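# Three arms lay a duct in a covered trench

## Task

Put the duct into the trench that has covers, then close both covers again; it only counts if the duct and covers stay in place without any robot holding them, and at the end every gripper must release and every arm must move away.

## Robot and tools

Setup: three identical i2rt Big YAM arms named arm1, arm2 and arm3. Each has six joints, a two-finger gripper and a wrist camera (arm1_cam_wrist, arm2_cam_wrist, arm3_cam_wrist). A fixed room camera, cam_high, watches from above and to the side. With joints 1 and 6 at zero and the hand level and pointing forward, the wrist camera rides on top of the hand looking toward the fingertips. The hand can reach roughly 1.0 m from the joint 1 axis. Loose objects may occasionally get a brief push from outside.

Frame: one shared scene frame, origin on the floor, +z up. The hand point is midway between the fingertips; the hand z axis runs along the fingers and the fingers close along its y axis. Robot foot poses are not printed. Camera calibration lines use OpenCV conventions (K in image pixels, T_world_to_cam in metres mapping scene frame to camera frame); expect small errors, larger for wrist cameras because their pose is derived from reported joint angles.

Tool execute_actions: argument actions is a list holding exactly one action object, or empty. The action object has optional keys arm1, arm2, arm3, each containing joints, a map from joint name to an absolute target (never an offset). Names and ranges: joint1_rad -2.879 to 2.879 (base yaw, positive counter-clockwise seen from above, 0 means along the direction the foot faces); joint2_rad 0 to 3.141 (shoulder, 0 has the upper arm pointing back roughly level, increasing lifts it up then forward); joint3_rad 0 to 3.019 (elbow, 0 is fully folded, increasing opens); joint4_rad -1.692 to 1.57 (hand pitch, positive tips fingers up); joint5_rad -1.57 to 1.57 (hand sideways swing, positive to the arm's right); joint6_rad -2.094 to 2.094 (hand roll, positive clockwise viewed from behind the hand); gripper_m 0 to 0.093, fingertip gap in metres. Angles are radians. Done tolerances are ±0.045, 0.14, 0.09, 0.055, 0.03, 0.035 rad and ±0.003 m. Any key you omit may keep driving toward an earlier target. All motions in one call start together but finish separately, and each joint moves at its own speed, so the hand can sweep a wide path. One action may run at most 15 s. Optional cameras: list of camera names, or all; omitted or null gives all, [] gives none. Unknown keys, unknown camera names or out-of-range values reject the whole call and nothing moves. Example: {"actions":[{"arm1":{"joints":{"gripper_m":0.05}},"arm2":{"joints":{"joint1_rad":0.3}}}],"cameras":["cam_high"]}.

Tool wait: seconds from 0 to 10; nothing new is commanded, returns state and images. Tool zoom_image: camera plus region [x0, y0, x1, y1] in pixels of that camera's latest full image, at most 504 by 504, origin top-left. Tool finished_scene: scene number; irreversible, reports whether the job succeeded.

Results: each robot's state including joint_positions, then images listed in the order given by the pictures line. joint_status per joint: off_target means it stopped short and may still be pushing; contact_stop or time_out means it now holds where it stopped (a timed-out joint may keep a target near its position and keep pushing, listed under on_its_own). joint command not followed, often with a cause line, means a self/inter-arm collision check blocked that arm's joint targets (the gripper part still runs); affected joints show not_followed and may be retried on later actions. on_its_own lists uncommanded behaviour; held at gives the target being held, not the actual position. MOTOR HOT appears from 85 °C; at 100 °C an OVER-TEMPERATURE FAULT drops that arm and its gripper, with limit_stop_at_motor_heat in joint_status: resend targets afterwards. If a result reports a stop, later motion calls in the same reply are skipped.

Cautions: arms keep pushing on contact and can push hard; to relieve a stalled joint, command its reported position. Very small target changes may not move a joint. Loads held up make joints sag and heat motors, even while you think, since the simulation runs during your replies. The collision check can be too late and ignores fingers, gripper housings and wrist cameras, so keep arms apart: a hard squeeze between two robots fails the job and stops the run. Objects touching robots are fine. Do not drop or slam things, and never knock anything off the work area or onto the floor. Finish with duct and covers resting on their own, grippers open, arms withdrawn, then call finished_scene.

Each tool is called by a JSON object that holds its "name" and its "arguments".

## Session

{"name": "execute_actions", "arguments": {"actions": []}}

Scene clock: 0.00 s.
arm1.joint_positions: joint1_rad=-0.351 joint2_rad=+0.520 joint3_rad=+1.412 joint4_rad=-1.203 joint5_rad=-0.265 joint6_rad=-0.331 gripper_m=+0.094
arm1.joint_status: not commanded
arm1.hand: x=-0.7615 y=-0.0924 z=+1.4920 quat_wxyz=(-0.581, +0.080, -0.805, +0.084) (m; scene frame)
arm2.joint_positions: joint1_rad=+0.415 joint2_rad=+0.634 joint3_rad=+1.355 joint4_rad=-1.195 joint5_rad=+0.042 joint6_rad=-0.095 gripper_m=+0.094
arm2.joint_status: not commanded
arm2.hand: x=-0.0792 y=-0.3109 z=+1.2701 quat_wxyz=(-0.311, +0.740, -0.425, -0.418) (m; scene frame)
arm3.joint_positions: joint1_rad=-0.132 joint2_rad=+0.460 joint3_rad=+1.417 joint4_rad=-1.386 joint5_rad=-0.165 joint6_rad=+0.198 gripper_m=+0.094
arm3.joint_status: not commanded
arm3.hand: x=+0.8051 y=-0.1166 z=+1.4662 quat_wxyz=(-0.095, -0.840, +0.076, +0.528) (m; scene frame)
pictures: arm1_cam_wrist, arm2_cam_wrist, arm3_cam_wrist, cam_high
Images, in order (width x height): arm1_cam_wrist 616x616, arm2_cam_wrist 616x616, arm3_cam_wrist 616x616, cam_high 504x504.

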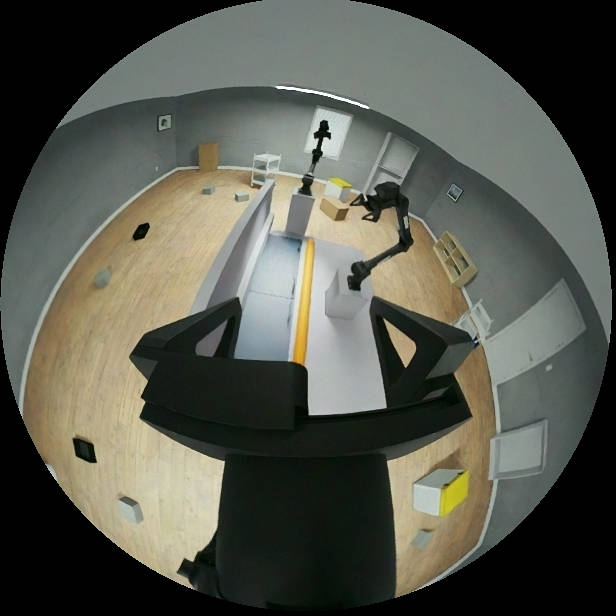

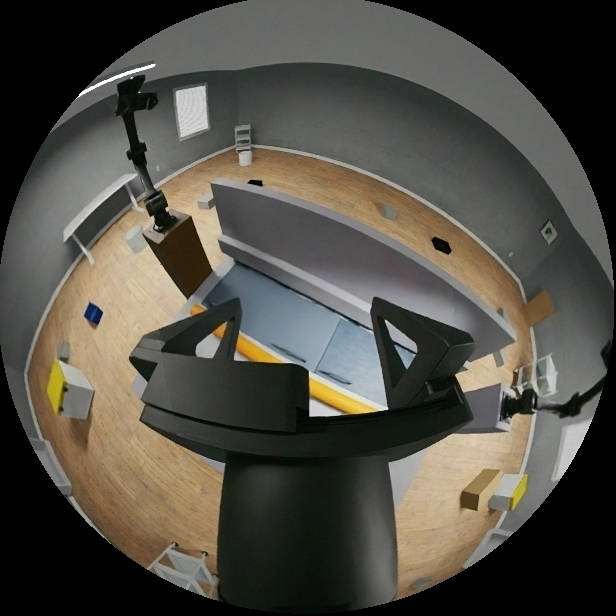

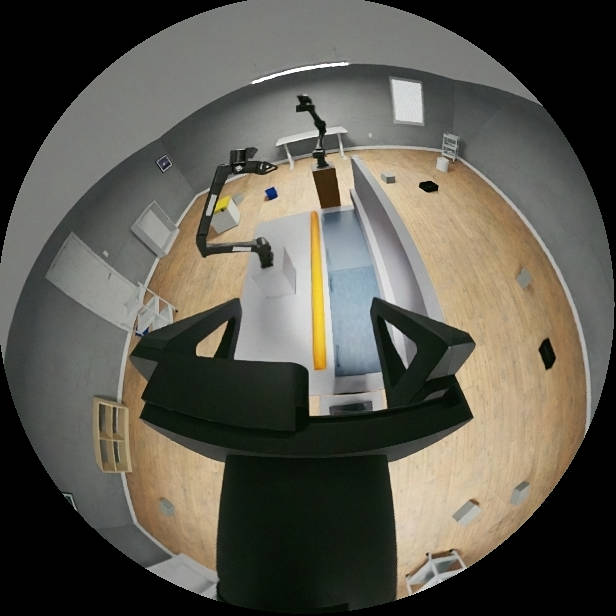

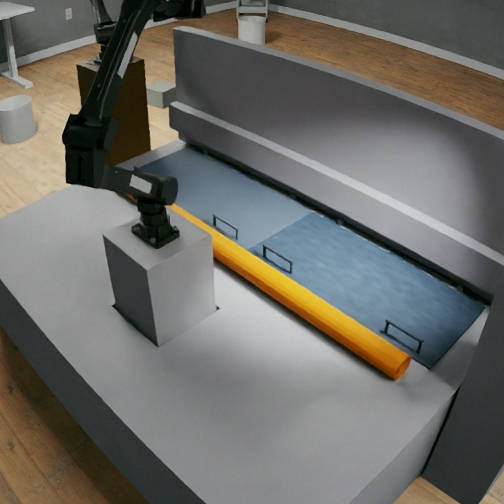

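{"name": "zoom_image", "arguments": {"camera": "cam_high", "region": [100,120,340,300]}}

{"name": "zoom_image", "arguments": {"camera": "cam_high", "region": [300,230,504,400]}}

{"name": "zoom_image", "arguments": {"camera": "arm3_cam_wrist", "region": [230,150,450,420]}}

Region (100, 120, 340, 300) of cam_high's 504x504 image, scaled by 2.100, with more detail than that image has; it fills the top 378 rows of this view, and the rest is white.

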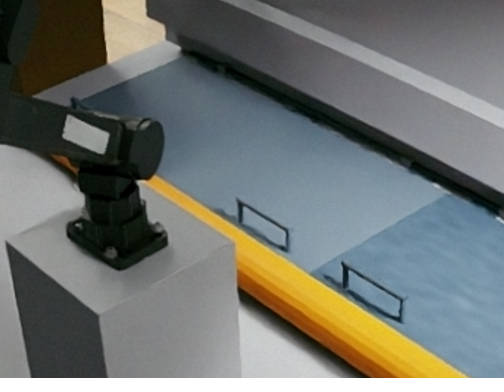

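Region (300, 230, 504, 400) of cam_high's 504x504 image, scaled by 2.471, with more detail than that image has.

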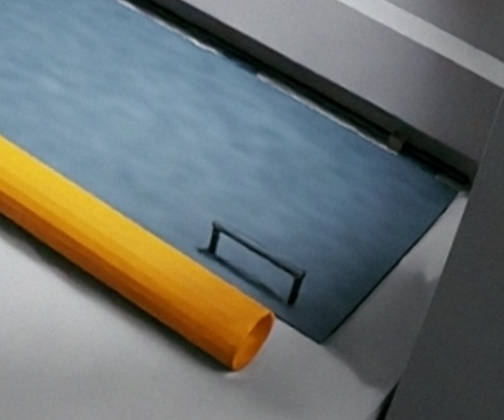

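Region (230, 150, 450, 420) of arm3_cam_wrist's 616x616 image, scaled by 1.867, with more detail than that image has; it fills the left 411 columns of this view, and the rest is white.

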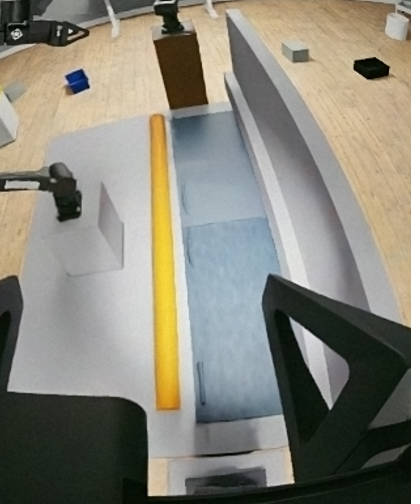

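{"name": "execute_actions", "arguments": {"actions": [{"arm1":{"joints":{"joint1_rad":0,"joint5_rad":0,"joint6_rad":0}},"arm2":{"joints":{"joint1_rad":0,"joint5_rad":0,"joint6_rad":0}},"arm3":{"joints":{"joint1_rad":0,"joint5_rad":0,"joint6_rad":0}}}], "cameras": []}}

{"name": "execute_actions", "arguments": {"actions": [{"arm1":{"joints":{"joint2_rad":1.2}},"arm2":{"joints":{"joint3_rad":0.8}},"arm3":{"joints":{"joint4_rad":-0.6}}}], "cameras": []}}

{"name": "execute_actions", "arguments": {"actions": [{"arm1":{"joints":{"joint3_rad":0.9}},"arm2":{"joints":{"joint4_rad":-0.5}},"arm3":{"joints":{"joint2_rad":1.2}}}], "cameras": []}}

{"name": "execute_actions", "arguments": {"actions": [{"arm1":{"joints":{"joint4_rad":-0.6}},"arm2":{"joints":{"joint2_rad":1.2}},"arm3":{"joints":{"joint3_rad":0.9}}}]}}

Scene clock: 3.83 s.
arm1.joint_positions: joint1_rad=-0.009 joint2_rad=+0.520 joint3_rad=+1.412 joint4_rad=-1.203 joint5_rad=-0.003 joint6_rad=-0.011 gripper_m=+0.094
arm1.joint_status: all done
arm1.hand: x=-0.7598 y=-0.0688 z=+1.4902 quat_wxyz=(-0.583, +0.011, -0.812, -0.005) (m; scene frame)
arm2.joint_positions: joint1_rad=+0.012 joint2_rad=+0.634 joint3_rad=+1.355 joint4_rad=-1.195 joint5_rad=+0.003 joint6_rad=-0.008 gripper_m=+0.094
arm2.joint_status: all done
arm2.hand: x=+0.0165 y=-0.2875 z=+1.2700 quat_wxyz=(-0.361, +0.622, -0.585, -0.376) (m; scene frame)
arm3.joint_positions: joint1_rad=-0.003 joint2_rad=+0.460 joint3_rad=+1.417 joint4_rad=-1.386 joint5_rad=-0.005 joint6_rad=+0.012 gripper_m=+0.094
arm3.joint_status: all done
arm3.hand: x=+0.8050 y=-0.1094 z=+1.4653 quat_wxyz=(-0.013, -0.845, -0.013, +0.534) (m; scene frame)
pictures: none
No camera images: the call's "cameras" was empty. Leave "cameras" out to get every camera's image.

Scene clock: 5.23 s.
arm1.joint_positions: joint1_rad=-0.009 joint2_rad=+1.226 joint3_rad=+1.415 joint4_rad=-1.203 joint5_rad=-0.003 joint6_rad=-0.010 gripper_m=+0.094
arm1.joint_status: all done
arm1.hand: x=-0.5015 y=-0.0633 z=+1.2594 quat_wxyz=(-0.267, +0.013, -0.963, -0.004) (m; scene frame)
arm2.joint_positions: joint1_rad=+0.012 joint2_rad=+0.641 joint3_rad=+0.803 joint4_rad=-1.194 joint5_rad=+0.003 joint6_rad=-0.008 gripper_m=+0.094
arm2.joint_status: all done
arm2.hand: x=+0.0166 y=-0.2883 z=+0.9829 quat_wxyz=(-0.185, +0.702, -0.660, -0.192) (m; scene frame)
arm3.joint_positions: joint1_rad=-0.003 joint2_rad=+0.460 joint3_rad=+1.417 joint4_rad=-0.626 joint5_rad=-0.005 joint6_rad=+0.012 gripper_m=+0.094
arm3.joint_status: all done
arm3.hand: x=+0.7931 y=-0.1107 z=+1.6473 quat_wxyz=(-0.020, -0.587, -0.011, +0.809) (m; scene frame)
pictures: none
No camera images: the call's "cameras" was empty. Leave "cameras" out to get every camera's image.

Scene clock: 6.83 s.
arm1.joint_positions: joint1_rad=-0.009 joint2_rad=+1.210 joint3_rad=+0.891 joint4_rad=-1.202 joint5_rad=-0.003 joint6_rad=-0.010 gripper_m=+0.094
arm1.joint_status: all done
arm1.hand: x=-0.6412 y=-0.0648 z=+1.0321 quat_wxyz=(-0.017, +0.014, -1.000, -0.004) (m; scene frame)
arm2.joint_positions: joint1_rad=+0.012 joint2_rad=+0.641 joint3_rad=+0.803 joint4_rad=-0.520 joint5_rad=+0.003 joint6_rad=-0.008 gripper_m=+0.094
arm2.joint_status: all done
arm2.hand: x=+0.0109 y=-0.1843 z=+1.1077 quat_wxyz=(-0.395, +0.598, -0.563, -0.412) (m; scene frame)
arm3.joint_positions: joint1_rad=-0.003 joint2_rad=+1.214 joint3_rad=+1.404 joint4_rad=-0.613 joint5_rad=-0.005 joint6_rad=+0.012 gripper_m=+0.094
arm3.joint_status: all done
arm3.hand: x=+0.4102 y=-0.1237 z=+1.3696 quat_wxyz=(-0.014, -0.844, -0.013, +0.536) (m; scene frame)
pictures: none
No camera images: the call's "cameras" was empty. Leave "cameras" out to get every camera's image.

Scene clock: 8.10 s.
arm1.joint_positions: joint1_rad=-0.009 joint2_rad=+1.210 joint3_rad=+0.891 joint4_rad=-0.620 joint5_rad=-0.003 joint6_rad=-0.010 gripper_m=+0.094
arm1.joint_status: all done
arm1.hand: x=-0.5074 y=-0.0626 z=+1.0771 quat_wxyz=(-0.303, +0.013, -0.953, -0.004) (m; scene frame)
arm2.joint_positions: joint1_rad=+0.012 joint2_rad=+1.213 joint3_rad=+0.803 joint4_rad=-0.513 joint5_rad=+0.003 joint6_rad=-0.008 gripper_m=+0.094
arm2.joint_status: all done
arm2.hand: x=+0.0062 y=-0.0992 z=+0.8815 quat_wxyz=(-0.221, +0.691, -0.649, -0.229) (m; scene frame)
arm3.joint_positions: joint1_rad=-0.003 joint2_rad=+1.202 joint3_rad=+0.887 joint4_rad=-0.611 joint5_rad=-0.005 joint6_rad=+0.012 gripper_m=+0.094
arm3.joint_status: all done
arm3.hand: x=+0.5079 y=-0.1187 z=+1.0842 quat_wxyz=(-0.008, -0.951, -0.013, +0.309) (m; scene frame)
pictures: arm1_cam_wrist, arm2_cam_wrist, arm3_cam_wrist, cam_high
camera_calibration (this result's frames):
arm1_cam_wrist: T_world_to_cam=[[0.0297821, -0.999553, 0.00277002, -0.0496336], [-0.999553, -0.0297889, -0.00246286, -0.498903], [0.00254428, -0.00269543, -0.999993, 1.20162], [0, 0, 0, 1]] pos_world=[-0.500259, -0.0612343, 1.20052]
arm2_cam_wrist: T_world_to_cam=[[0.998992, 0.0439088, 0.00934912, -0.00811974], [0.0441357, -0.998697, -0.0256261, -0.0680698], [0.00821172, 0.0260129, -0.999628, 1.00475], [0, 0, 0, 1]] pos_world=[0.00286512, -0.0937611, 1.00271]
arm3_cam_wrist: T_world_to_cam=[[-0.0276529, 0.999605, -0.00492015, 0.136208], [0.999384, 0.0275397, -0.0217659, -0.467905], [-0.0216218, -0.00551901, -0.999751, 1.21887], [0, 0, 0, 1]] pos_world=[0.497738, -0.116542, 1.20905]
Images, in order (width x height): arm1_cam_wrist 616x616, arm2_cam_wrist 616x616, arm3_cam_wrist 616x616, cam_high 504x504.

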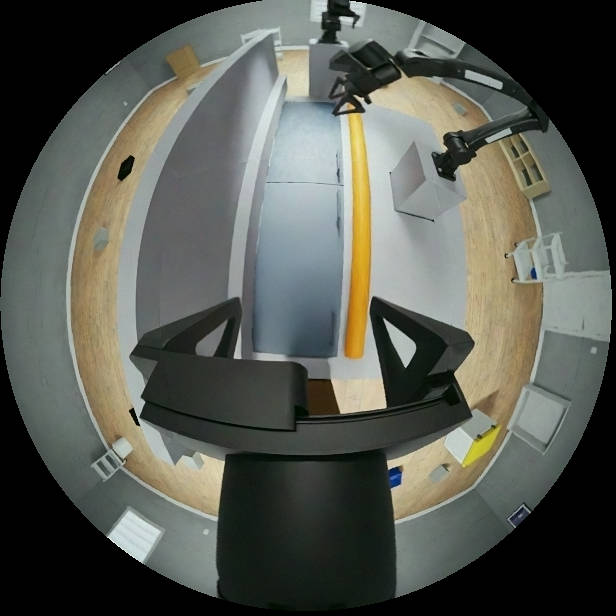

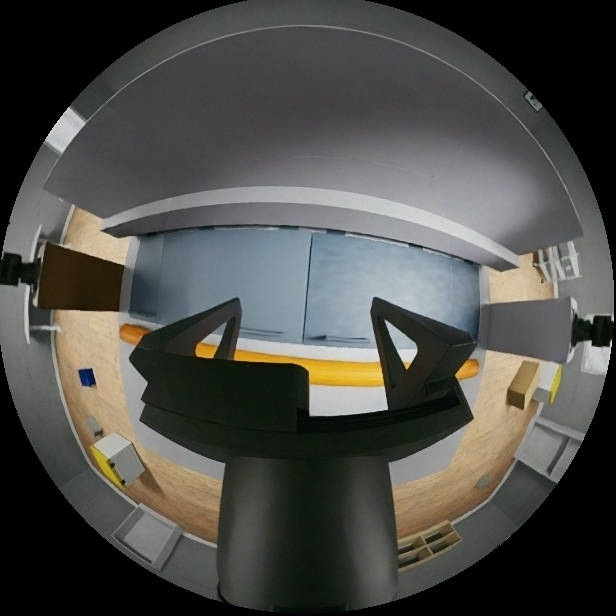

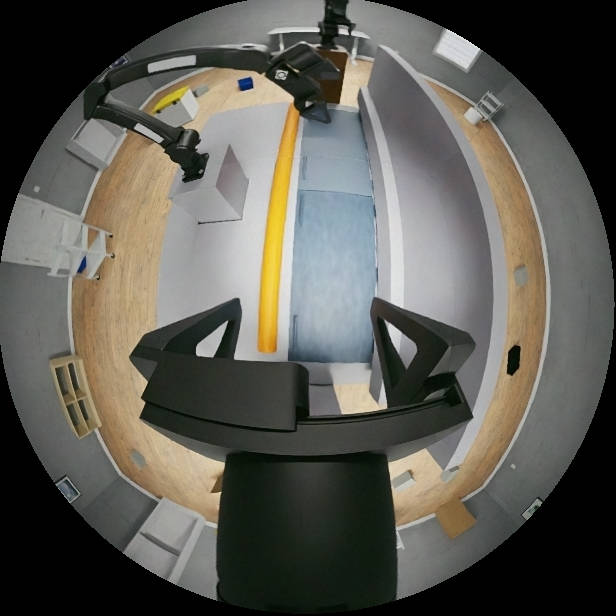

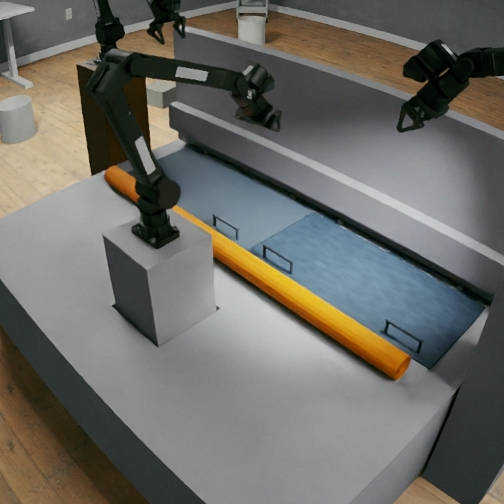

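{"name": "zoom_image", "arguments": {"camera": "arm1_cam_wrist", "region": [240,270,400,390]}}

{"name": "zoom_image", "arguments": {"camera": "arm3_cam_wrist", "region": [230,270,390,390]}}

Region (240, 270, 400, 390) of arm1_cam_wrist's 616x616 image, scaled by 3.150, with more detail than that image has; it fills the top 378 rows of this view, and the rest is white.

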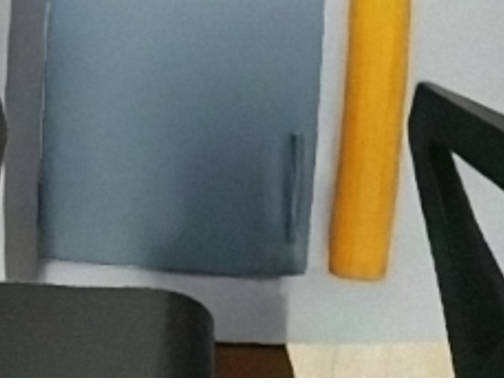

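Region (230, 270, 390, 390) of arm3_cam_wrist's 616x616 image, scaled by 3.150, with more detail than that image has; it fills the top 378 rows of this view, and the rest is white.

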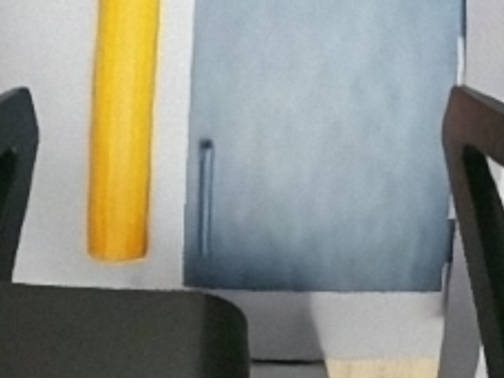

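{"name": "execute_actions", "arguments": {"actions": [{"arm1":{"joints":{"joint1_rad":-0.283,"joint2_rad":2.37,"joint3_rad":0.91,"joint4_rad":-0.073,"joint6_rad":-0.2525,"gripper_m":0.055}},"arm3":{"joints":{"joint1_rad":0.128,"joint2_rad":2.385,"joint3_rad":0.901,"joint4_rad":-0.05,"joint6_rad":0.167,"gripper_m":0.055}},"arm2":{"joints":{"joint2_rad":0.8}}}]}}

Scene clock: 15.40 s.
arm1.joint_positions: joint1_rad=-0.291 joint2_rad=+2.365 joint3_rad=+0.902 joint4_rad=-0.085 joint5_rad=+0.000 joint6_rad=-0.242 gripper_m=+0.055
arm1.joint_status: all done
arm1.hand: x=-0.6018 y=-0.1702 z=+0.6094 quat_wxyz=(-0.003, -0.011, -1.000, +0.001) (m; scene frame)
arm2.joint_positions: joint1_rad=+0.012 joint2_rad=+0.799 joint3_rad=+0.803 joint4_rad=-0.513 joint5_rad=+0.003 joint6_rad=-0.008 gripper_m=+0.094
arm2.joint_status: all done
arm2.hand: x=+0.0088 y=-0.1474 z=+1.0514 quat_wxyz=(-0.350, +0.628, -0.591, -0.365) (m; scene frame)
arm3.joint_positions: joint1_rad=+0.136 joint2_rad=+2.383 joint3_rad=+0.893 joint4_rad=-0.065 joint5_rad=-0.003 joint6_rad=+0.154 gripper_m=+0.055
arm3.joint_status: all done
arm3.hand: x=+0.6027 y=-0.1646 z=+0.6072 quat_wxyz=(+0.000, -1.000, -0.011, -0.001) (m; scene frame)
pictures: arm1_cam_wrist, arm2_cam_wrist, arm3_cam_wrist, cam_high
camera_calibration (this result's frames):
arm1_cam_wrist: T_world_to_cam=[[-0.0182295, -0.999828, 0.00331512, -0.182403], [-0.820811, 0.0168587, 0.57095, -0.831478], [-0.570908, 0.00768707, -0.820978, 0.281436], [0, 0, 0, 1]] pos_world=[-0.525138, -0.170518, 0.706391]
arm2_cam_wrist: T_world_to_cam=[[0.999147, 0.0410761, 0.00418303, -0.00522203], [0.0389614, -0.904448, -0.424801, 0.321698], [-0.0136658, 0.424601, -0.905277, 1.13556], [0, 0, 0, 1]] pos_world=[0.00820211, -0.190986, 1.16467]
arm3_cam_wrist: T_world_to_cam=[[-0.0207016, 0.99978, 0.00336107, 0.173254], [0.8206, 0.0150708, 0.571304, -0.826202], [0.571128, 0.014585, -0.820732, 0.281144], [0, 0, 0, 1]] pos_world=[0.520999, -0.164865, 0.702174]
Images, in order (width x height): arm1_cam_wrist 616x616, arm2_cam_wrist 616x616, arm3_cam_wrist 616x616, cam_high 504x504.

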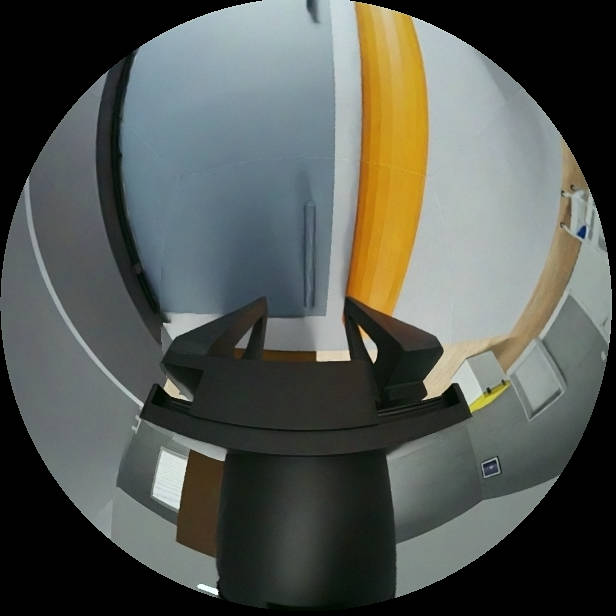

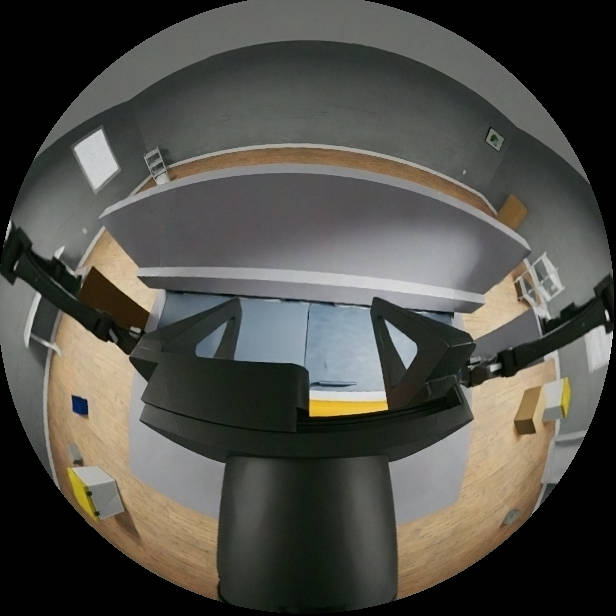

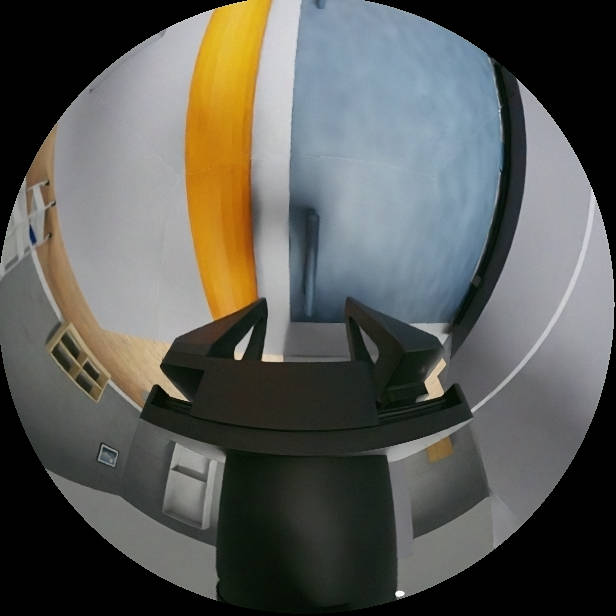

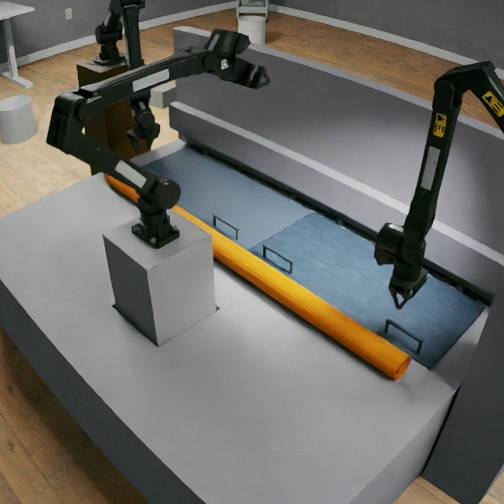

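{"name": "execute_actions", "arguments": {"actions": [{"arm1":{"joints":{"joint2_rad":2.57,"joint3_rad":1.015,"joint4_rad":0.005,"gripper_m":0.04}},"arm3":{"joints":{"joint1_rad":0.12,"joint2_rad":2.585,"joint3_rad":1.01,"joint4_rad":0.03,"gripper_m":0.04}}}], "cameras": []}}

{"name": "execute_actions", "arguments": {"actions": [{"arm1":{"joints":{"joint2_rad":2.74,"joint3_rad":1.125,"joint4_rad":0.075}},"arm3":{"joints":{"joint2_rad":2.755,"joint3_rad":1.118,"joint4_rad":0.097}}}], "cameras": ["arm1_cam_wrist","arm3_cam_wrist","cam_high"]}}

Scene clock: 18.43 s.
arm1.joint_positions: joint1_rad=-0.291 joint2_rad=+2.574 joint3_rad=+1.012 joint4_rad=-0.001 joint5_rad=+0.000 joint6_rad=-0.242 gripper_m=+0.040
arm1.joint_status: all done
arm1.hand: x=-0.6060 y=-0.1691 z=+0.5367 quat_wxyz=(+0.004, -0.011, -1.000, -0.001) (m; scene frame)
arm2.joint_positions: joint1_rad=+0.012 joint2_rad=+0.799 joint3_rad=+0.803 joint4_rad=-0.513 joint5_rad=+0.003 joint6_rad=-0.008 gripper_m=+0.094
arm2.joint_status: not commanded
arm2.hand: x=+0.0088 y=-0.1474 z=+1.0514 quat_wxyz=(-0.350, +0.628, -0.591, -0.365) (m; scene frame)
arm3.joint_positions: joint1_rad=+0.127 joint2_rad=+2.591 joint3_rad=+1.006 joint4_rad=+0.022 joint5_rad=-0.003 joint6_rad=+0.155 gripper_m=+0.040
arm3.joint_status: all done
arm3.hand: x=+0.6042 y=-0.1610 z=+0.5350 quat_wxyz=(+0.001, -1.000, -0.007, -0.004) (m; scene frame)
pictures: none
No camera images: the call's "cameras" was empty. Leave "cameras" out to get every camera's image.

Scene clock: 19.50 s.
arm1.joint_positions: joint1_rad=-0.291 joint2_rad=+2.740 joint3_rad=+1.123 joint4_rad=+0.069 joint5_rad=+0.000 joint6_rad=-0.243 gripper_m=+0.040
arm1.joint_status: all done
arm1.hand: x=-0.6052 y=-0.1693 z=+0.4762 quat_wxyz=(-0.003, -0.011, -1.000, +0.001) (m; scene frame)
arm2.joint_positions: joint1_rad=+0.012 joint2_rad=+0.799 joint3_rad=+0.803 joint4_rad=-0.513 joint5_rad=+0.003 joint6_rad=-0.008 gripper_m=+0.094
arm2.joint_status: not commanded
arm2.hand: x=+0.0088 y=-0.1474 z=+1.0514 quat_wxyz=(-0.350, +0.628, -0.591, -0.365) (m; scene frame)
arm3.joint_positions: joint1_rad=+0.127 joint2_rad=+2.758 joint3_rad=+1.116 joint4_rad=+0.089 joint5_rad=-0.003 joint6_rad=+0.155 gripper_m=+0.040
arm3.joint_status: all done
arm3.hand: x=+0.6068 y=-0.1603 z=+0.4745 quat_wxyz=(+0.000, -1.000, -0.007, +0.000) (m; scene frame)
pictures: arm1_cam_wrist, arm3_cam_wrist, cam_high
camera_calibration (this result's frames):
arm1_cam_wrist: T_world_to_cam=[[-0.0178481, -0.999835, 0.0033176, -0.180878], [-0.820817, 0.016547, 0.570951, -0.758301], [-0.570912, 0.00746727, -0.820978, 0.170057], [0, 0, 0, 1]] pos_world=[-0.528568, -0.16957, 0.573166]
arm3_cam_wrist: T_world_to_cam=[[-0.0119287, 0.999924, 0.0031392, 0.164311], [0.822014, 0.00801865, 0.569411, -0.754935], [0.569343, 0.00937279, -0.822047, 0.170735], [0, 0, 0, 1]] pos_world=[0.52532, -0.159845, 0.569705]
Images, in order (width x height): arm1_cam_wrist 616x616, arm3_cam_wrist 616x616, cam_high 504x504.

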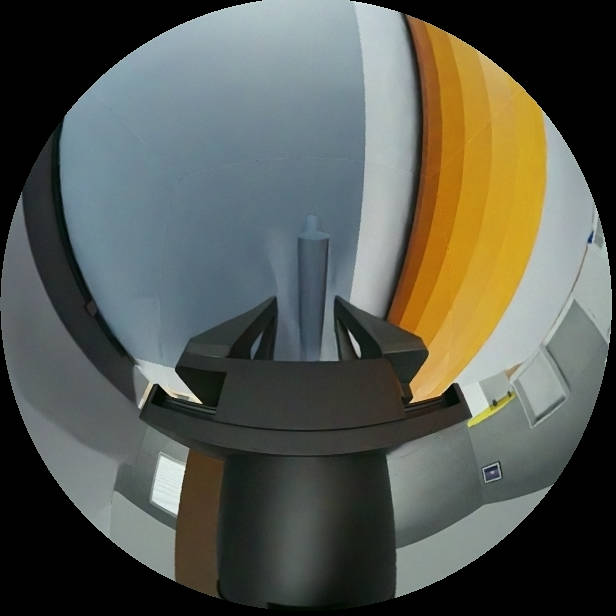

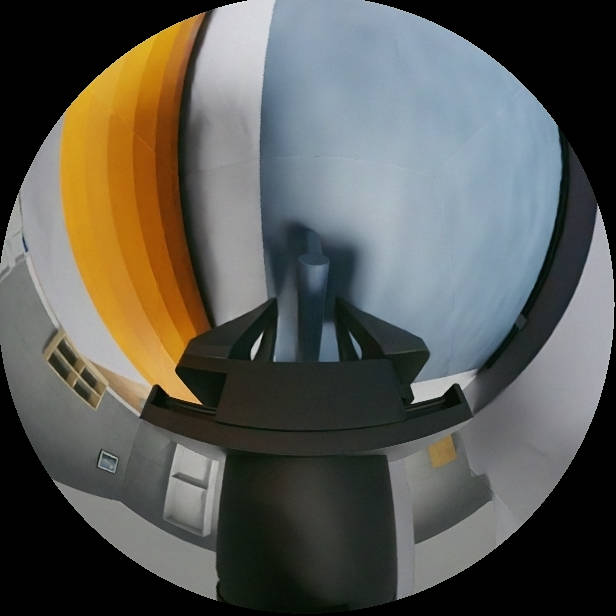

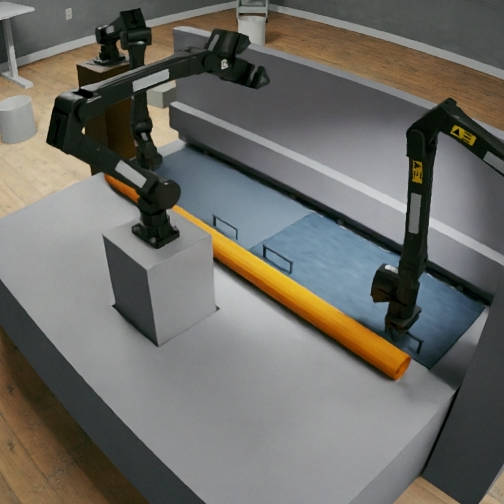

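{"name": "execute_actions", "arguments": {"actions": [{"arm1":{"joints":{"gripper_m":0.0}},"arm3":{"joints":{"gripper_m":0.0}}}], "cameras": []}}

{"name": "execute_actions", "arguments": {"actions": [{"arm1":{"joints":{"joint1_rad":-0.235,"joint2_rad":2.522,"joint3_rad":0.956,"joint4_rad":0.011,"joint6_rad":-0.19}},"arm3":{"joints":{"joint1_rad":0.069,"joint2_rad":2.537,"joint3_rad":0.954,"joint4_rad":0.028,"joint6_rad":0.096}}}], "cameras": ["arm1_cam_wrist","arm3_cam_wrist","cam_high"]}}

Scene clock: 21.70 s.
arm1.joint_positions: joint1_rad=-0.293 joint2_rad=+2.740 joint3_rad=+1.124 joint4_rad=+0.070 joint5_rad=+0.011 joint6_rad=-0.242 gripper_m=+0.009
arm1.joint_status: gripper_m off_target (ended at +0.009, target +0.000)
arm1.hand: x=-0.6049 y=-0.1723 z=+0.4762 quat_wxyz=(-0.003, -0.012, -1.000, +0.007) (m; scene frame)
arm2.joint_positions: joint1_rad=+0.012 joint2_rad=+0.799 joint3_rad=+0.803 joint4_rad=-0.513 joint5_rad=+0.003 joint6_rad=-0.008 gripper_m=+0.094
arm2.joint_status: not commanded
arm2.hand: x=+0.0088 y=-0.1474 z=+1.0514 quat_wxyz=(-0.350, +0.628, -0.591, -0.365) (m; scene frame)
arm3.joint_positions: joint1_rad=+0.124 joint2_rad=+2.758 joint3_rad=+1.116 joint4_rad=+0.089 joint5_rad=-0.001 joint6_rad=+0.176 gripper_m=+0.009
arm3.joint_status: gripper_m off_target (ended at +0.009, target +0.000)
arm3.hand: x=+0.6066 y=-0.1589 z=+0.4745 quat_wxyz=(+0.001, -1.000, +0.006, +0.000) (m; scene frame)
pictures: none
No camera images: the call's "cameras" was empty. Leave "cameras" out to get every camera's image.

Scene clock: 23.80 s.
arm1.joint_positions: joint1_rad=-0.260 joint2_rad=+2.606 joint3_rad=+1.014 joint4_rad=+0.051 joint5_rad=+0.027 joint6_rad=-0.207 gripper_m=+0.009
arm1.joint_status: all done
arm1.hand: x=-0.6062 y=-0.1615 z=+0.5253 quat_wxyz=(-0.003, -0.013, -1.000, +0.014) (m; scene frame)
arm2.joint_positions: joint1_rad=+0.012 joint2_rad=+0.799 joint3_rad=+0.803 joint4_rad=-0.513 joint5_rad=+0.003 joint6_rad=-0.008 gripper_m=+0.094
arm2.joint_status: not commanded
arm2.hand: x=+0.0088 y=-0.1474 z=+1.0514 quat_wxyz=(-0.350, +0.628, -0.591, -0.365) (m; scene frame)
arm3.joint_positions: joint1_rad=+0.085 joint2_rad=+2.616 joint3_rad=+1.000 joint4_rad=+0.064 joint5_rad=-0.022 joint6_rad=+0.136 gripper_m=+0.009
arm3.joint_status: joint6_rad time_out (moved -0.040 of -0.080); the others done
arm3.on_its_own: joint6_rad reads +0.136 and still pushes toward +0.096 since a time_out
arm3.hand: x=+0.6079 y=-0.1477 z=+0.5268 quat_wxyz=(-0.010, -1.000, +0.005, +0.001) (m; scene frame)
pictures: arm1_cam_wrist, arm3_cam_wrist, cam_high
camera_calibration (this result's frames):
arm1_cam_wrist: T_world_to_cam=[[-0.0226916, -0.999282, 0.0303512, -0.190302], [-0.820652, 0.0359569, 0.570296, -0.783763], [-0.570978, -0.0119668, -0.820878, 0.206527], [0, 0, 0, 1]] pos_world=[-0.529593, -0.159512, 0.622287]
arm3_cam_wrist: T_world_to_cam=[[0.0116637, 0.999801, -0.016186, 0.147314], [0.822195, -0.000376778, 0.569205, -0.786957], [0.569086, -0.019947, -0.822036, 0.208802], [0, 0, 0, 1]] pos_world=[0.526488, -0.143416, 0.621967]
Images, in order (width x height): arm1_cam_wrist 616x616, arm3_cam_wrist 616x616, cam_high 504x504.

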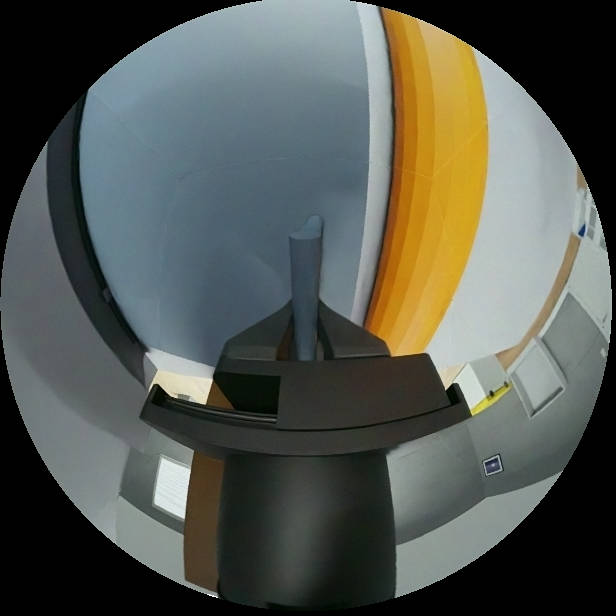

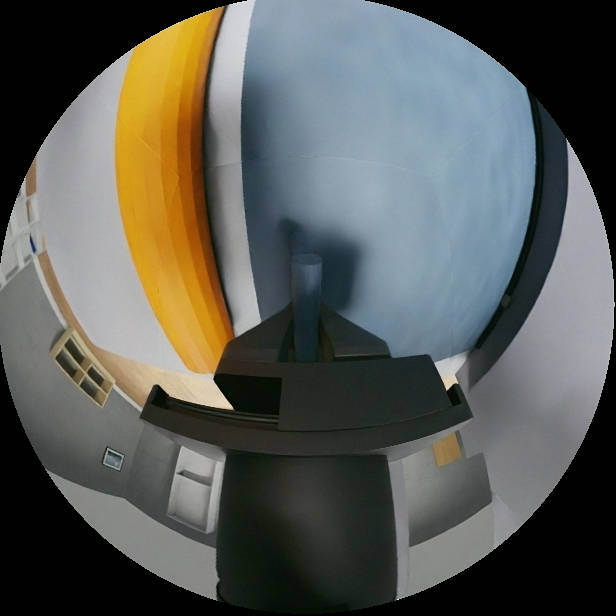

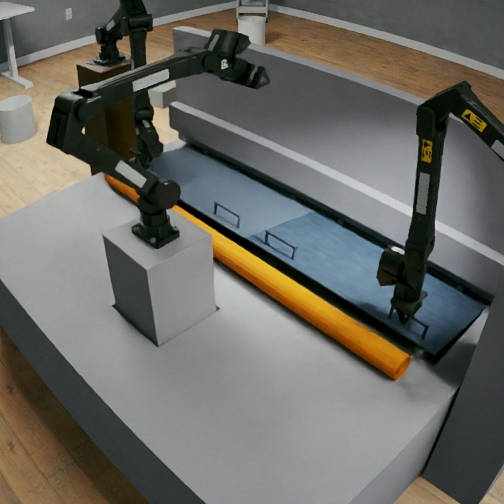

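{"name": "execute_actions", "arguments": {"actions": [{"arm1":{"joints":{"joint1_rad":-0.14,"joint2_rad":2.30,"joint3_rad":0.844,"joint4_rad":-0.082,"joint6_rad":-0.09}},"arm3":{"joints":{"joint1_rad":-0.03,"joint2_rad":2.315,"joint3_rad":0.848,"joint4_rad":-0.071,"joint6_rad":0.02}}}], "cameras": []}}

{"name": "execute_actions", "arguments": {"actions": [{"arm1":{"joints":{"joint1_rad":0.02,"joint2_rad":2.10,"joint3_rad":0.784,"joint4_rad":-0.215,"joint6_rad":0.07}},"arm3":{"joints":{"joint1_rad":-0.19,"joint2_rad":2.115,"joint3_rad":0.799,"joint4_rad":-0.215,"joint6_rad":-0.14}}}], "cameras": ["arm1_cam_wrist","arm3_cam_wrist","cam_high"]}}

Scene clock: 25.17 s.
arm1.joint_positions: joint1_rad=-0.169 joint2_rad=+2.383 joint3_rad=+0.877 joint4_rad=-0.049 joint5_rad=+0.041 joint6_rad=-0.115 gripper_m=+0.009
arm1.joint_status: all done
arm1.hand: x=-0.6068 y=-0.1292 z=+0.6028 quat_wxyz=(+0.002, -0.014, -1.000, +0.019) (m; scene frame)
arm2.joint_positions: joint1_rad=+0.012 joint2_rad=+0.799 joint3_rad=+0.803 joint4_rad=-0.513 joint5_rad=+0.003 joint6_rad=-0.008 gripper_m=+0.094
arm2.joint_status: not commanded
arm2.hand: x=+0.0088 y=-0.1474 z=+1.0514 quat_wxyz=(-0.350, +0.628, -0.591, -0.365) (m; scene frame)
arm3.joint_positions: joint1_rad=-0.008 joint2_rad=+2.397 joint3_rad=+0.872 joint4_rad=-0.041 joint5_rad=-0.038 joint6_rad=+0.045 gripper_m=+0.009
arm3.joint_status: all done
arm3.hand: x=+0.6098 y=-0.1162 z=+0.6025 quat_wxyz=(-0.016, -1.000, +0.007, -0.006) (m; scene frame)
pictures: none
No camera images: the call's "cameras" was empty. Leave "cameras" out to get every camera's image.

Scene clock: 26.17 s.
arm1.joint_positions: joint1_rad=-0.020 joint2_rad=+2.167 joint3_rad=+0.795 joint4_rad=-0.193 joint5_rad=+0.055 joint6_rad=+0.036 gripper_m=+0.009
arm1.joint_status: all done
arm1.hand: x=-0.6060 y=-0.0766 z=+0.6738 quat_wxyz=(+0.004, -0.015, -1.000, +0.026) (m; scene frame)
arm2.joint_positions: joint1_rad=+0.012 joint2_rad=+0.799 joint3_rad=+0.803 joint4_rad=-0.513 joint5_rad=+0.003 joint6_rad=-0.008 gripper_m=+0.094
arm2.joint_status: not commanded
arm2.hand: x=+0.0088 y=-0.1474 z=+1.0514 quat_wxyz=(-0.350, +0.628, -0.591, -0.365) (m; scene frame)
arm3.joint_positions: joint1_rad=-0.158 joint2_rad=+2.185 joint3_rad=+0.802 joint4_rad=-0.198 joint5_rad=-0.049 joint6_rad=-0.106 gripper_m=+0.009
arm3.joint_status: all done
arm3.hand: x=+0.6106 y=-0.0642 z=+0.6727 quat_wxyz=(-0.022, -1.000, +0.006, -0.010) (m; scene frame)
pictures: arm1_cam_wrist, arm3_cam_wrist, cam_high
camera_calibration (this result's frames):
arm1_cam_wrist: T_world_to_cam=[[-0.0253228, -0.998275, 0.052963, -0.126702], [-0.811474, 0.0514683, 0.582118, -0.872457], [-0.58384, -0.0282372, -0.811378, 0.314097], [0, 0, 0, 1]] pos_world=[-0.527802, -0.0727108, 0.769435]
arm3_cam_wrist: T_world_to_cam=[[0.0131604, 0.999051, -0.0415125, 0.0822363], [0.810084, 0.0136847, 0.586154, -0.875261], [0.586167, -0.0413427, -0.809135, 0.308393], [0, 0, 0, 1]] pos_world=[0.527183, -0.0574308, 0.765984]
Images, in order (width x height): arm1_cam_wrist 616x616, arm3_cam_wrist 616x616, cam_high 504x504.

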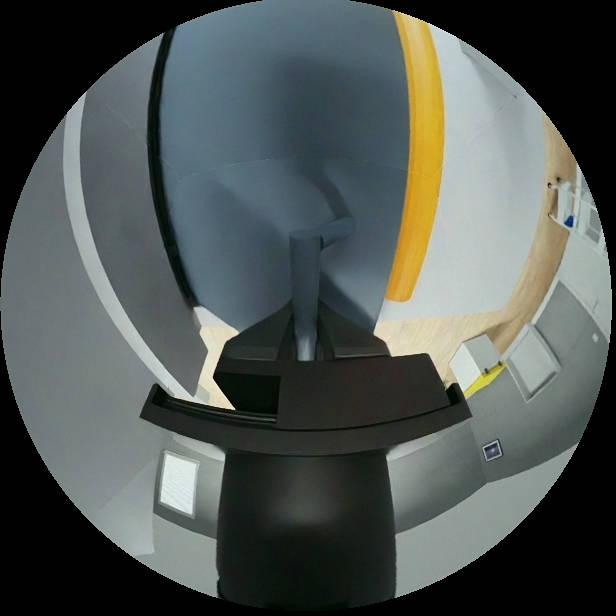

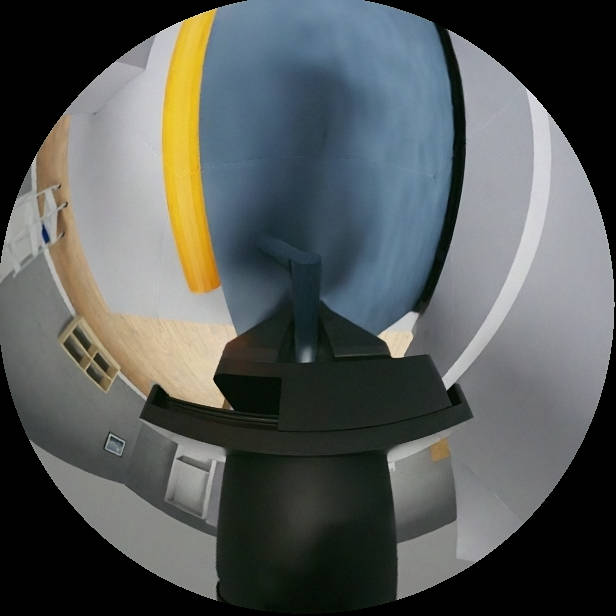

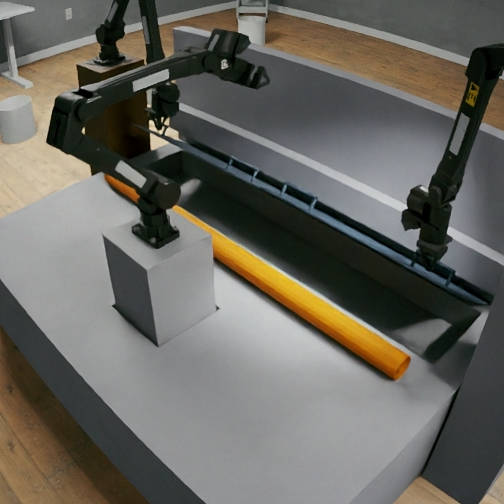

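{"name": "execute_actions", "arguments": {"actions": [{"arm1":{"joints":{"joint1_rad":0.29,"joint2_rad":1.985,"joint3_rad":0.81,"joint4_rad":-0.36,"joint5_rad":0.15,"joint6_rad":0.32}},"arm3":{"joints":{"joint1_rad":-0.44,"joint2_rad":2.01,"joint3_rad":0.85,"joint4_rad":-0.37,"joint5_rad":-0.15,"joint6_rad":-0.37}}}]}}

Scene clock: 28.70 s.
arm1.joint_positions: joint1_rad=+0.218 joint2_rad=+2.030 joint3_rad=+0.797 joint4_rad=-0.366 joint5_rad=+0.222 joint6_rad=+0.282 gripper_m=+0.009
arm1.joint_status: joint1_rad time_out (moved +0.237 of +0.310); joint5_rad time_out (moved +0.166 of +0.095); joint6_rad time_out (moved +0.245 of +0.284); the others done
arm1.on_its_own: joint1_rad reads +0.218 and still pushes toward +0.290 since a time_out; joint5_rad reads +0.222 and still pushes toward +0.150 since a time_out; joint6_rad reads +0.282 and still pushes toward +0.320 since a time_out
arm1.hand: x=-0.6042 y=-0.0170 z=+0.7260 quat_wxyz=(-0.007, -0.016, -0.994, +0.109) (m; scene frame)
arm2.joint_positions: joint1_rad=+0.012 joint2_rad=+0.799 joint3_rad=+0.803 joint4_rad=-0.513 joint5_rad=+0.003 joint6_rad=-0.008 gripper_m=+0.094
arm2.joint_status: not commanded
arm2.hand: x=+0.0088 y=-0.1474 z=+1.0514 quat_wxyz=(-0.350, +0.628, -0.591, -0.365) (m; scene frame)
arm3.joint_positions: joint1_rad=-0.375 joint2_rad=+2.065 joint3_rad=+0.823 joint4_rad=-0.379 joint5_rad=-0.205 joint6_rad=-0.330 gripper_m=+0.009
arm3.joint_status: joint1_rad time_out (moved -0.218 of -0.282); joint5_rad time_out (moved -0.155 of -0.101); joint6_rad time_out (moved -0.224 of -0.264); the others done
arm3.on_its_own: joint1_rad reads -0.375 and still pushes toward -0.440 since a time_out; joint5_rad reads -0.205 and still pushes toward -0.150 since a time_out; joint6_rad reads -0.330 and still pushes toward -0.370 since a time_out
arm3.hand: x=+0.6100 y=-0.0094 z=+0.7214 quat_wxyz=(-0.102, -0.995, +0.006, +0.002) (m; scene frame)
pictures: arm1_cam_wrist, arm2_cam_wrist, arm3_cam_wrist, cam_high
camera_calibration (this result's frames):
arm1_cam_wrist: T_world_to_cam=[[-0.0301008, -0.975636, 0.217321, -0.191786], [-0.822876, 0.147613, 0.548712, -0.885528], [-0.567423, -0.162312, -0.807271, 0.363809], [0, 0, 0, 1]] pos_world=[-0.528019, 0.0026523, 0.821272]
arm2_cam_wrist: T_world_to_cam=[[0.999147, 0.0410761, 0.00418303, -0.00522203], [0.0389614, -0.904448, -0.424801, 0.321698], [-0.0136658, 0.424601, -0.905277, 1.13556], [0, 0, 0, 1]] pos_world=[0.00820211, -0.190986, 1.16467]
arm3_cam_wrist: T_world_to_cam=[[0.0120115, 0.979641, -0.200396, 0.144635], [0.824178, 0.103782, 0.556741, -0.890585], [0.566204, -0.171849, -0.806152, 0.359223], [0, 0, 0, 1]] pos_world=[0.52887, 0.0124683, 0.814397]
Images, in order (width x height): arm1_cam_wrist 616x616, arm2_cam_wrist 616x616, arm3_cam_wrist 616x616, cam_high 504x504.

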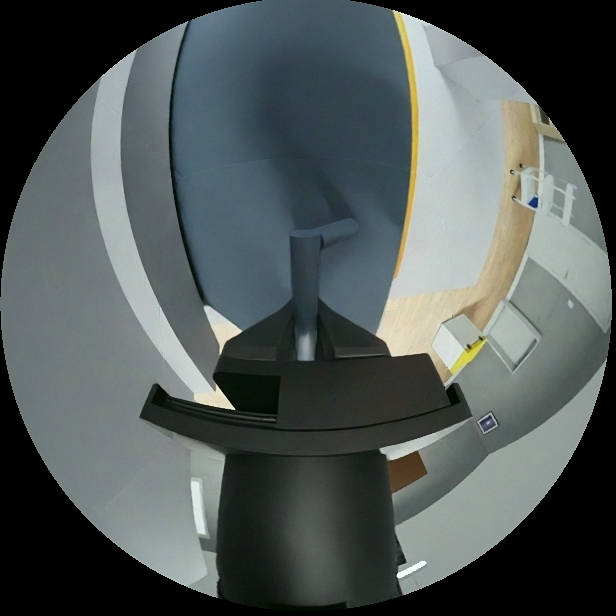

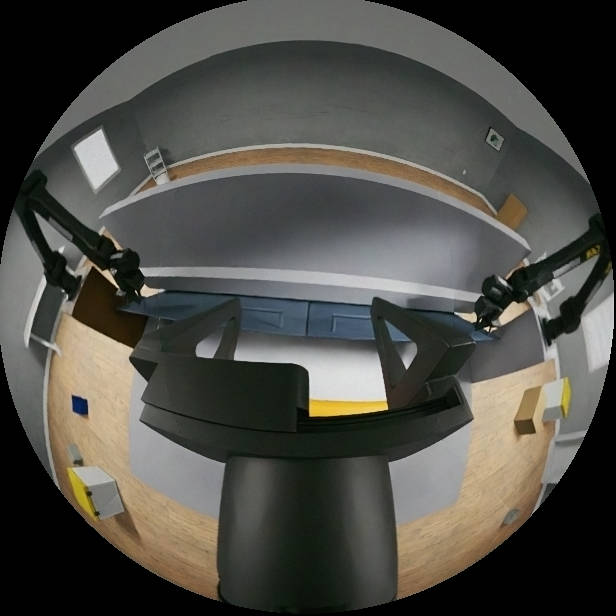

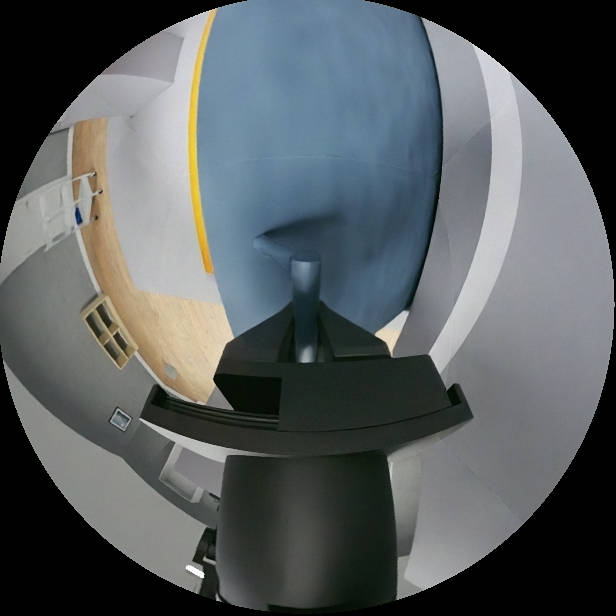

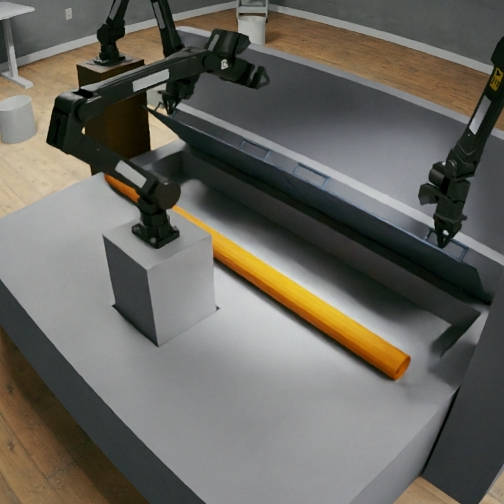

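{"name": "execute_actions", "arguments": {"actions": [{"arm2":{"joints":{"joint1_rad":0.118,"joint2_rad":1.2,"joint3_rad":0.556,"joint4_rad":-0.85,"joint5_rad":0,"joint6_rad":-1.394}}}], "cameras": []}}

{"name": "execute_actions", "arguments": {"actions": [{"arm2":{"joints":{"joint2_rad":1.78,"joint3_rad":0.565,"joint4_rad":-0.335}}}], "cameras": ["arm2_cam_wrist","cam_high"]}}

Scene clock: 32.10 s.
arm1.joint_positions: joint1_rad=+0.218 joint2_rad=+2.030 joint3_rad=+0.797 joint4_rad=-0.366 joint5_rad=+0.222 joint6_rad=+0.282 gripper_m=+0.009
arm1.joint_status: not commanded
arm1.on_its_own: joint1_rad reads +0.218 and still pushes toward +0.290 since a time_out; joint5_rad reads +0.222 and still pushes toward +0.150 since a time_out; joint6_rad reads +0.282 and still pushes toward +0.320 since a time_out
arm1.hand: x=-0.6042 y=-0.0170 z=+0.7260 quat_wxyz=(-0.007, -0.016, -0.994, +0.109) (m; scene frame)
arm2.joint_positions: joint1_rad=+0.111 joint2_rad=+1.211 joint3_rad=+0.542 joint4_rad=-0.842 joint5_rad=+0.002 joint6_rad=-1.385 gripper_m=+0.094
arm2.joint_status: all done
arm2.hand: x=-0.0099 y=-0.2867 z=+0.7474 quat_wxyz=(-0.030, +0.999, -0.016, -0.004) (m; scene frame)
arm3.joint_positions: joint1_rad=-0.375 joint2_rad=+2.065 joint3_rad=+0.823 joint4_rad=-0.379 joint5_rad=-0.205 joint6_rad=-0.330 gripper_m=+0.009
arm3.joint_status: not commanded
arm3.on_its_own: joint1_rad reads -0.375 and still pushes toward -0.440 since a time_out; joint5_rad reads -0.205 and still pushes toward -0.150 since a time_out; joint6_rad reads -0.330 and still pushes toward -0.370 since a time_out
arm3.hand: x=+0.6100 y=-0.0094 z=+0.7214 quat_wxyz=(-0.102, -0.995, +0.006, +0.002) (m; scene frame)
pictures: none
No camera images: the call's "cameras" was empty. Leave "cameras" out to get every camera's image.

Scene clock: 33.37 s.
arm1.joint_positions: joint1_rad=+0.218 joint2_rad=+2.030 joint3_rad=+0.797 joint4_rad=-0.366 joint5_rad=+0.222 joint6_rad=+0.282 gripper_m=+0.009
arm1.joint_status: not commanded
arm1.on_its_own: joint1_rad reads +0.218 and still pushes toward +0.290 since a time_out; joint5_rad reads +0.222 and still pushes toward +0.150 since a time_out; joint6_rad reads +0.282 and still pushes toward +0.320 since a time_out
arm1.hand: x=-0.6042 y=-0.0170 z=+0.7260 quat_wxyz=(-0.007, -0.016, -0.994, +0.109) (m; scene frame)
arm2.joint_positions: joint1_rad=+0.111 joint2_rad=+1.785 joint3_rad=+0.542 joint4_rad=-0.346 joint5_rad=+0.002 joint6_rad=-1.386 gripper_m=+0.094
arm2.joint_status: all done
arm2.hand: x=-0.0131 y=-0.2662 z=+0.5995 quat_wxyz=(+0.009, +1.000, -0.016, +0.003) (m; scene frame)
arm3.joint_positions: joint1_rad=-0.375 joint2_rad=+2.065 joint3_rad=+0.823 joint4_rad=-0.379 joint5_rad=-0.205 joint6_rad=-0.330 gripper_m=+0.009
arm3.joint_status: not commanded
arm3.on_its_own: joint1_rad reads -0.375 and still pushes toward -0.440 since a time_out; joint5_rad reads -0.205 and still pushes toward -0.150 since a time_out; joint6_rad reads -0.330 and still pushes toward -0.370 since a time_out
arm3.hand: x=+0.6100 y=-0.0094 z=+0.7214 quat_wxyz=(-0.102, -0.995, +0.006, +0.002) (m; scene frame)
pictures: arm2_cam_wrist, cam_high
camera_calibration (this result's frames):
arm2_cam_wrist: T_world_to_cam=[[0.0426583, 0.999073, -0.00583616, 0.271916], [0.808673, -0.0310971, 0.587436, -0.341133], [0.58671, -0.0297786, -0.80925, 0.605905], [0, 0, 0, 1]] pos_world=[-0.0912248, -0.264229, 0.692309]
Images, in order (width x height): arm2_cam_wrist 616x616, cam_high 504x504.

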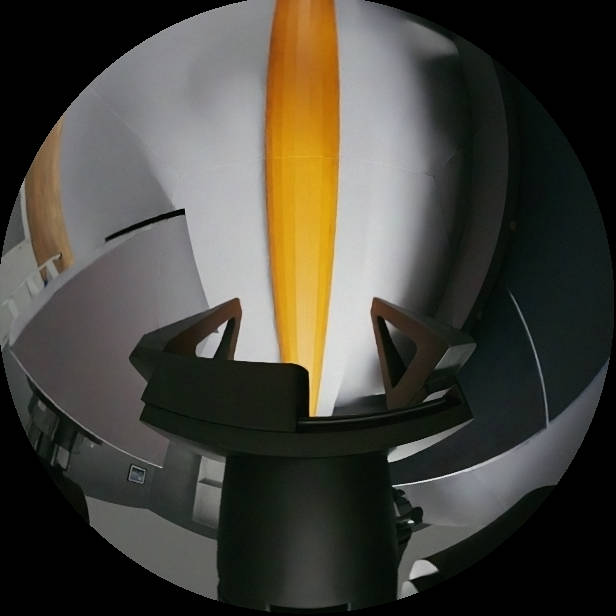

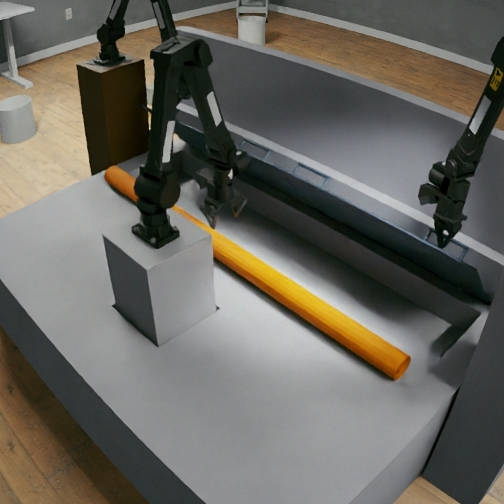

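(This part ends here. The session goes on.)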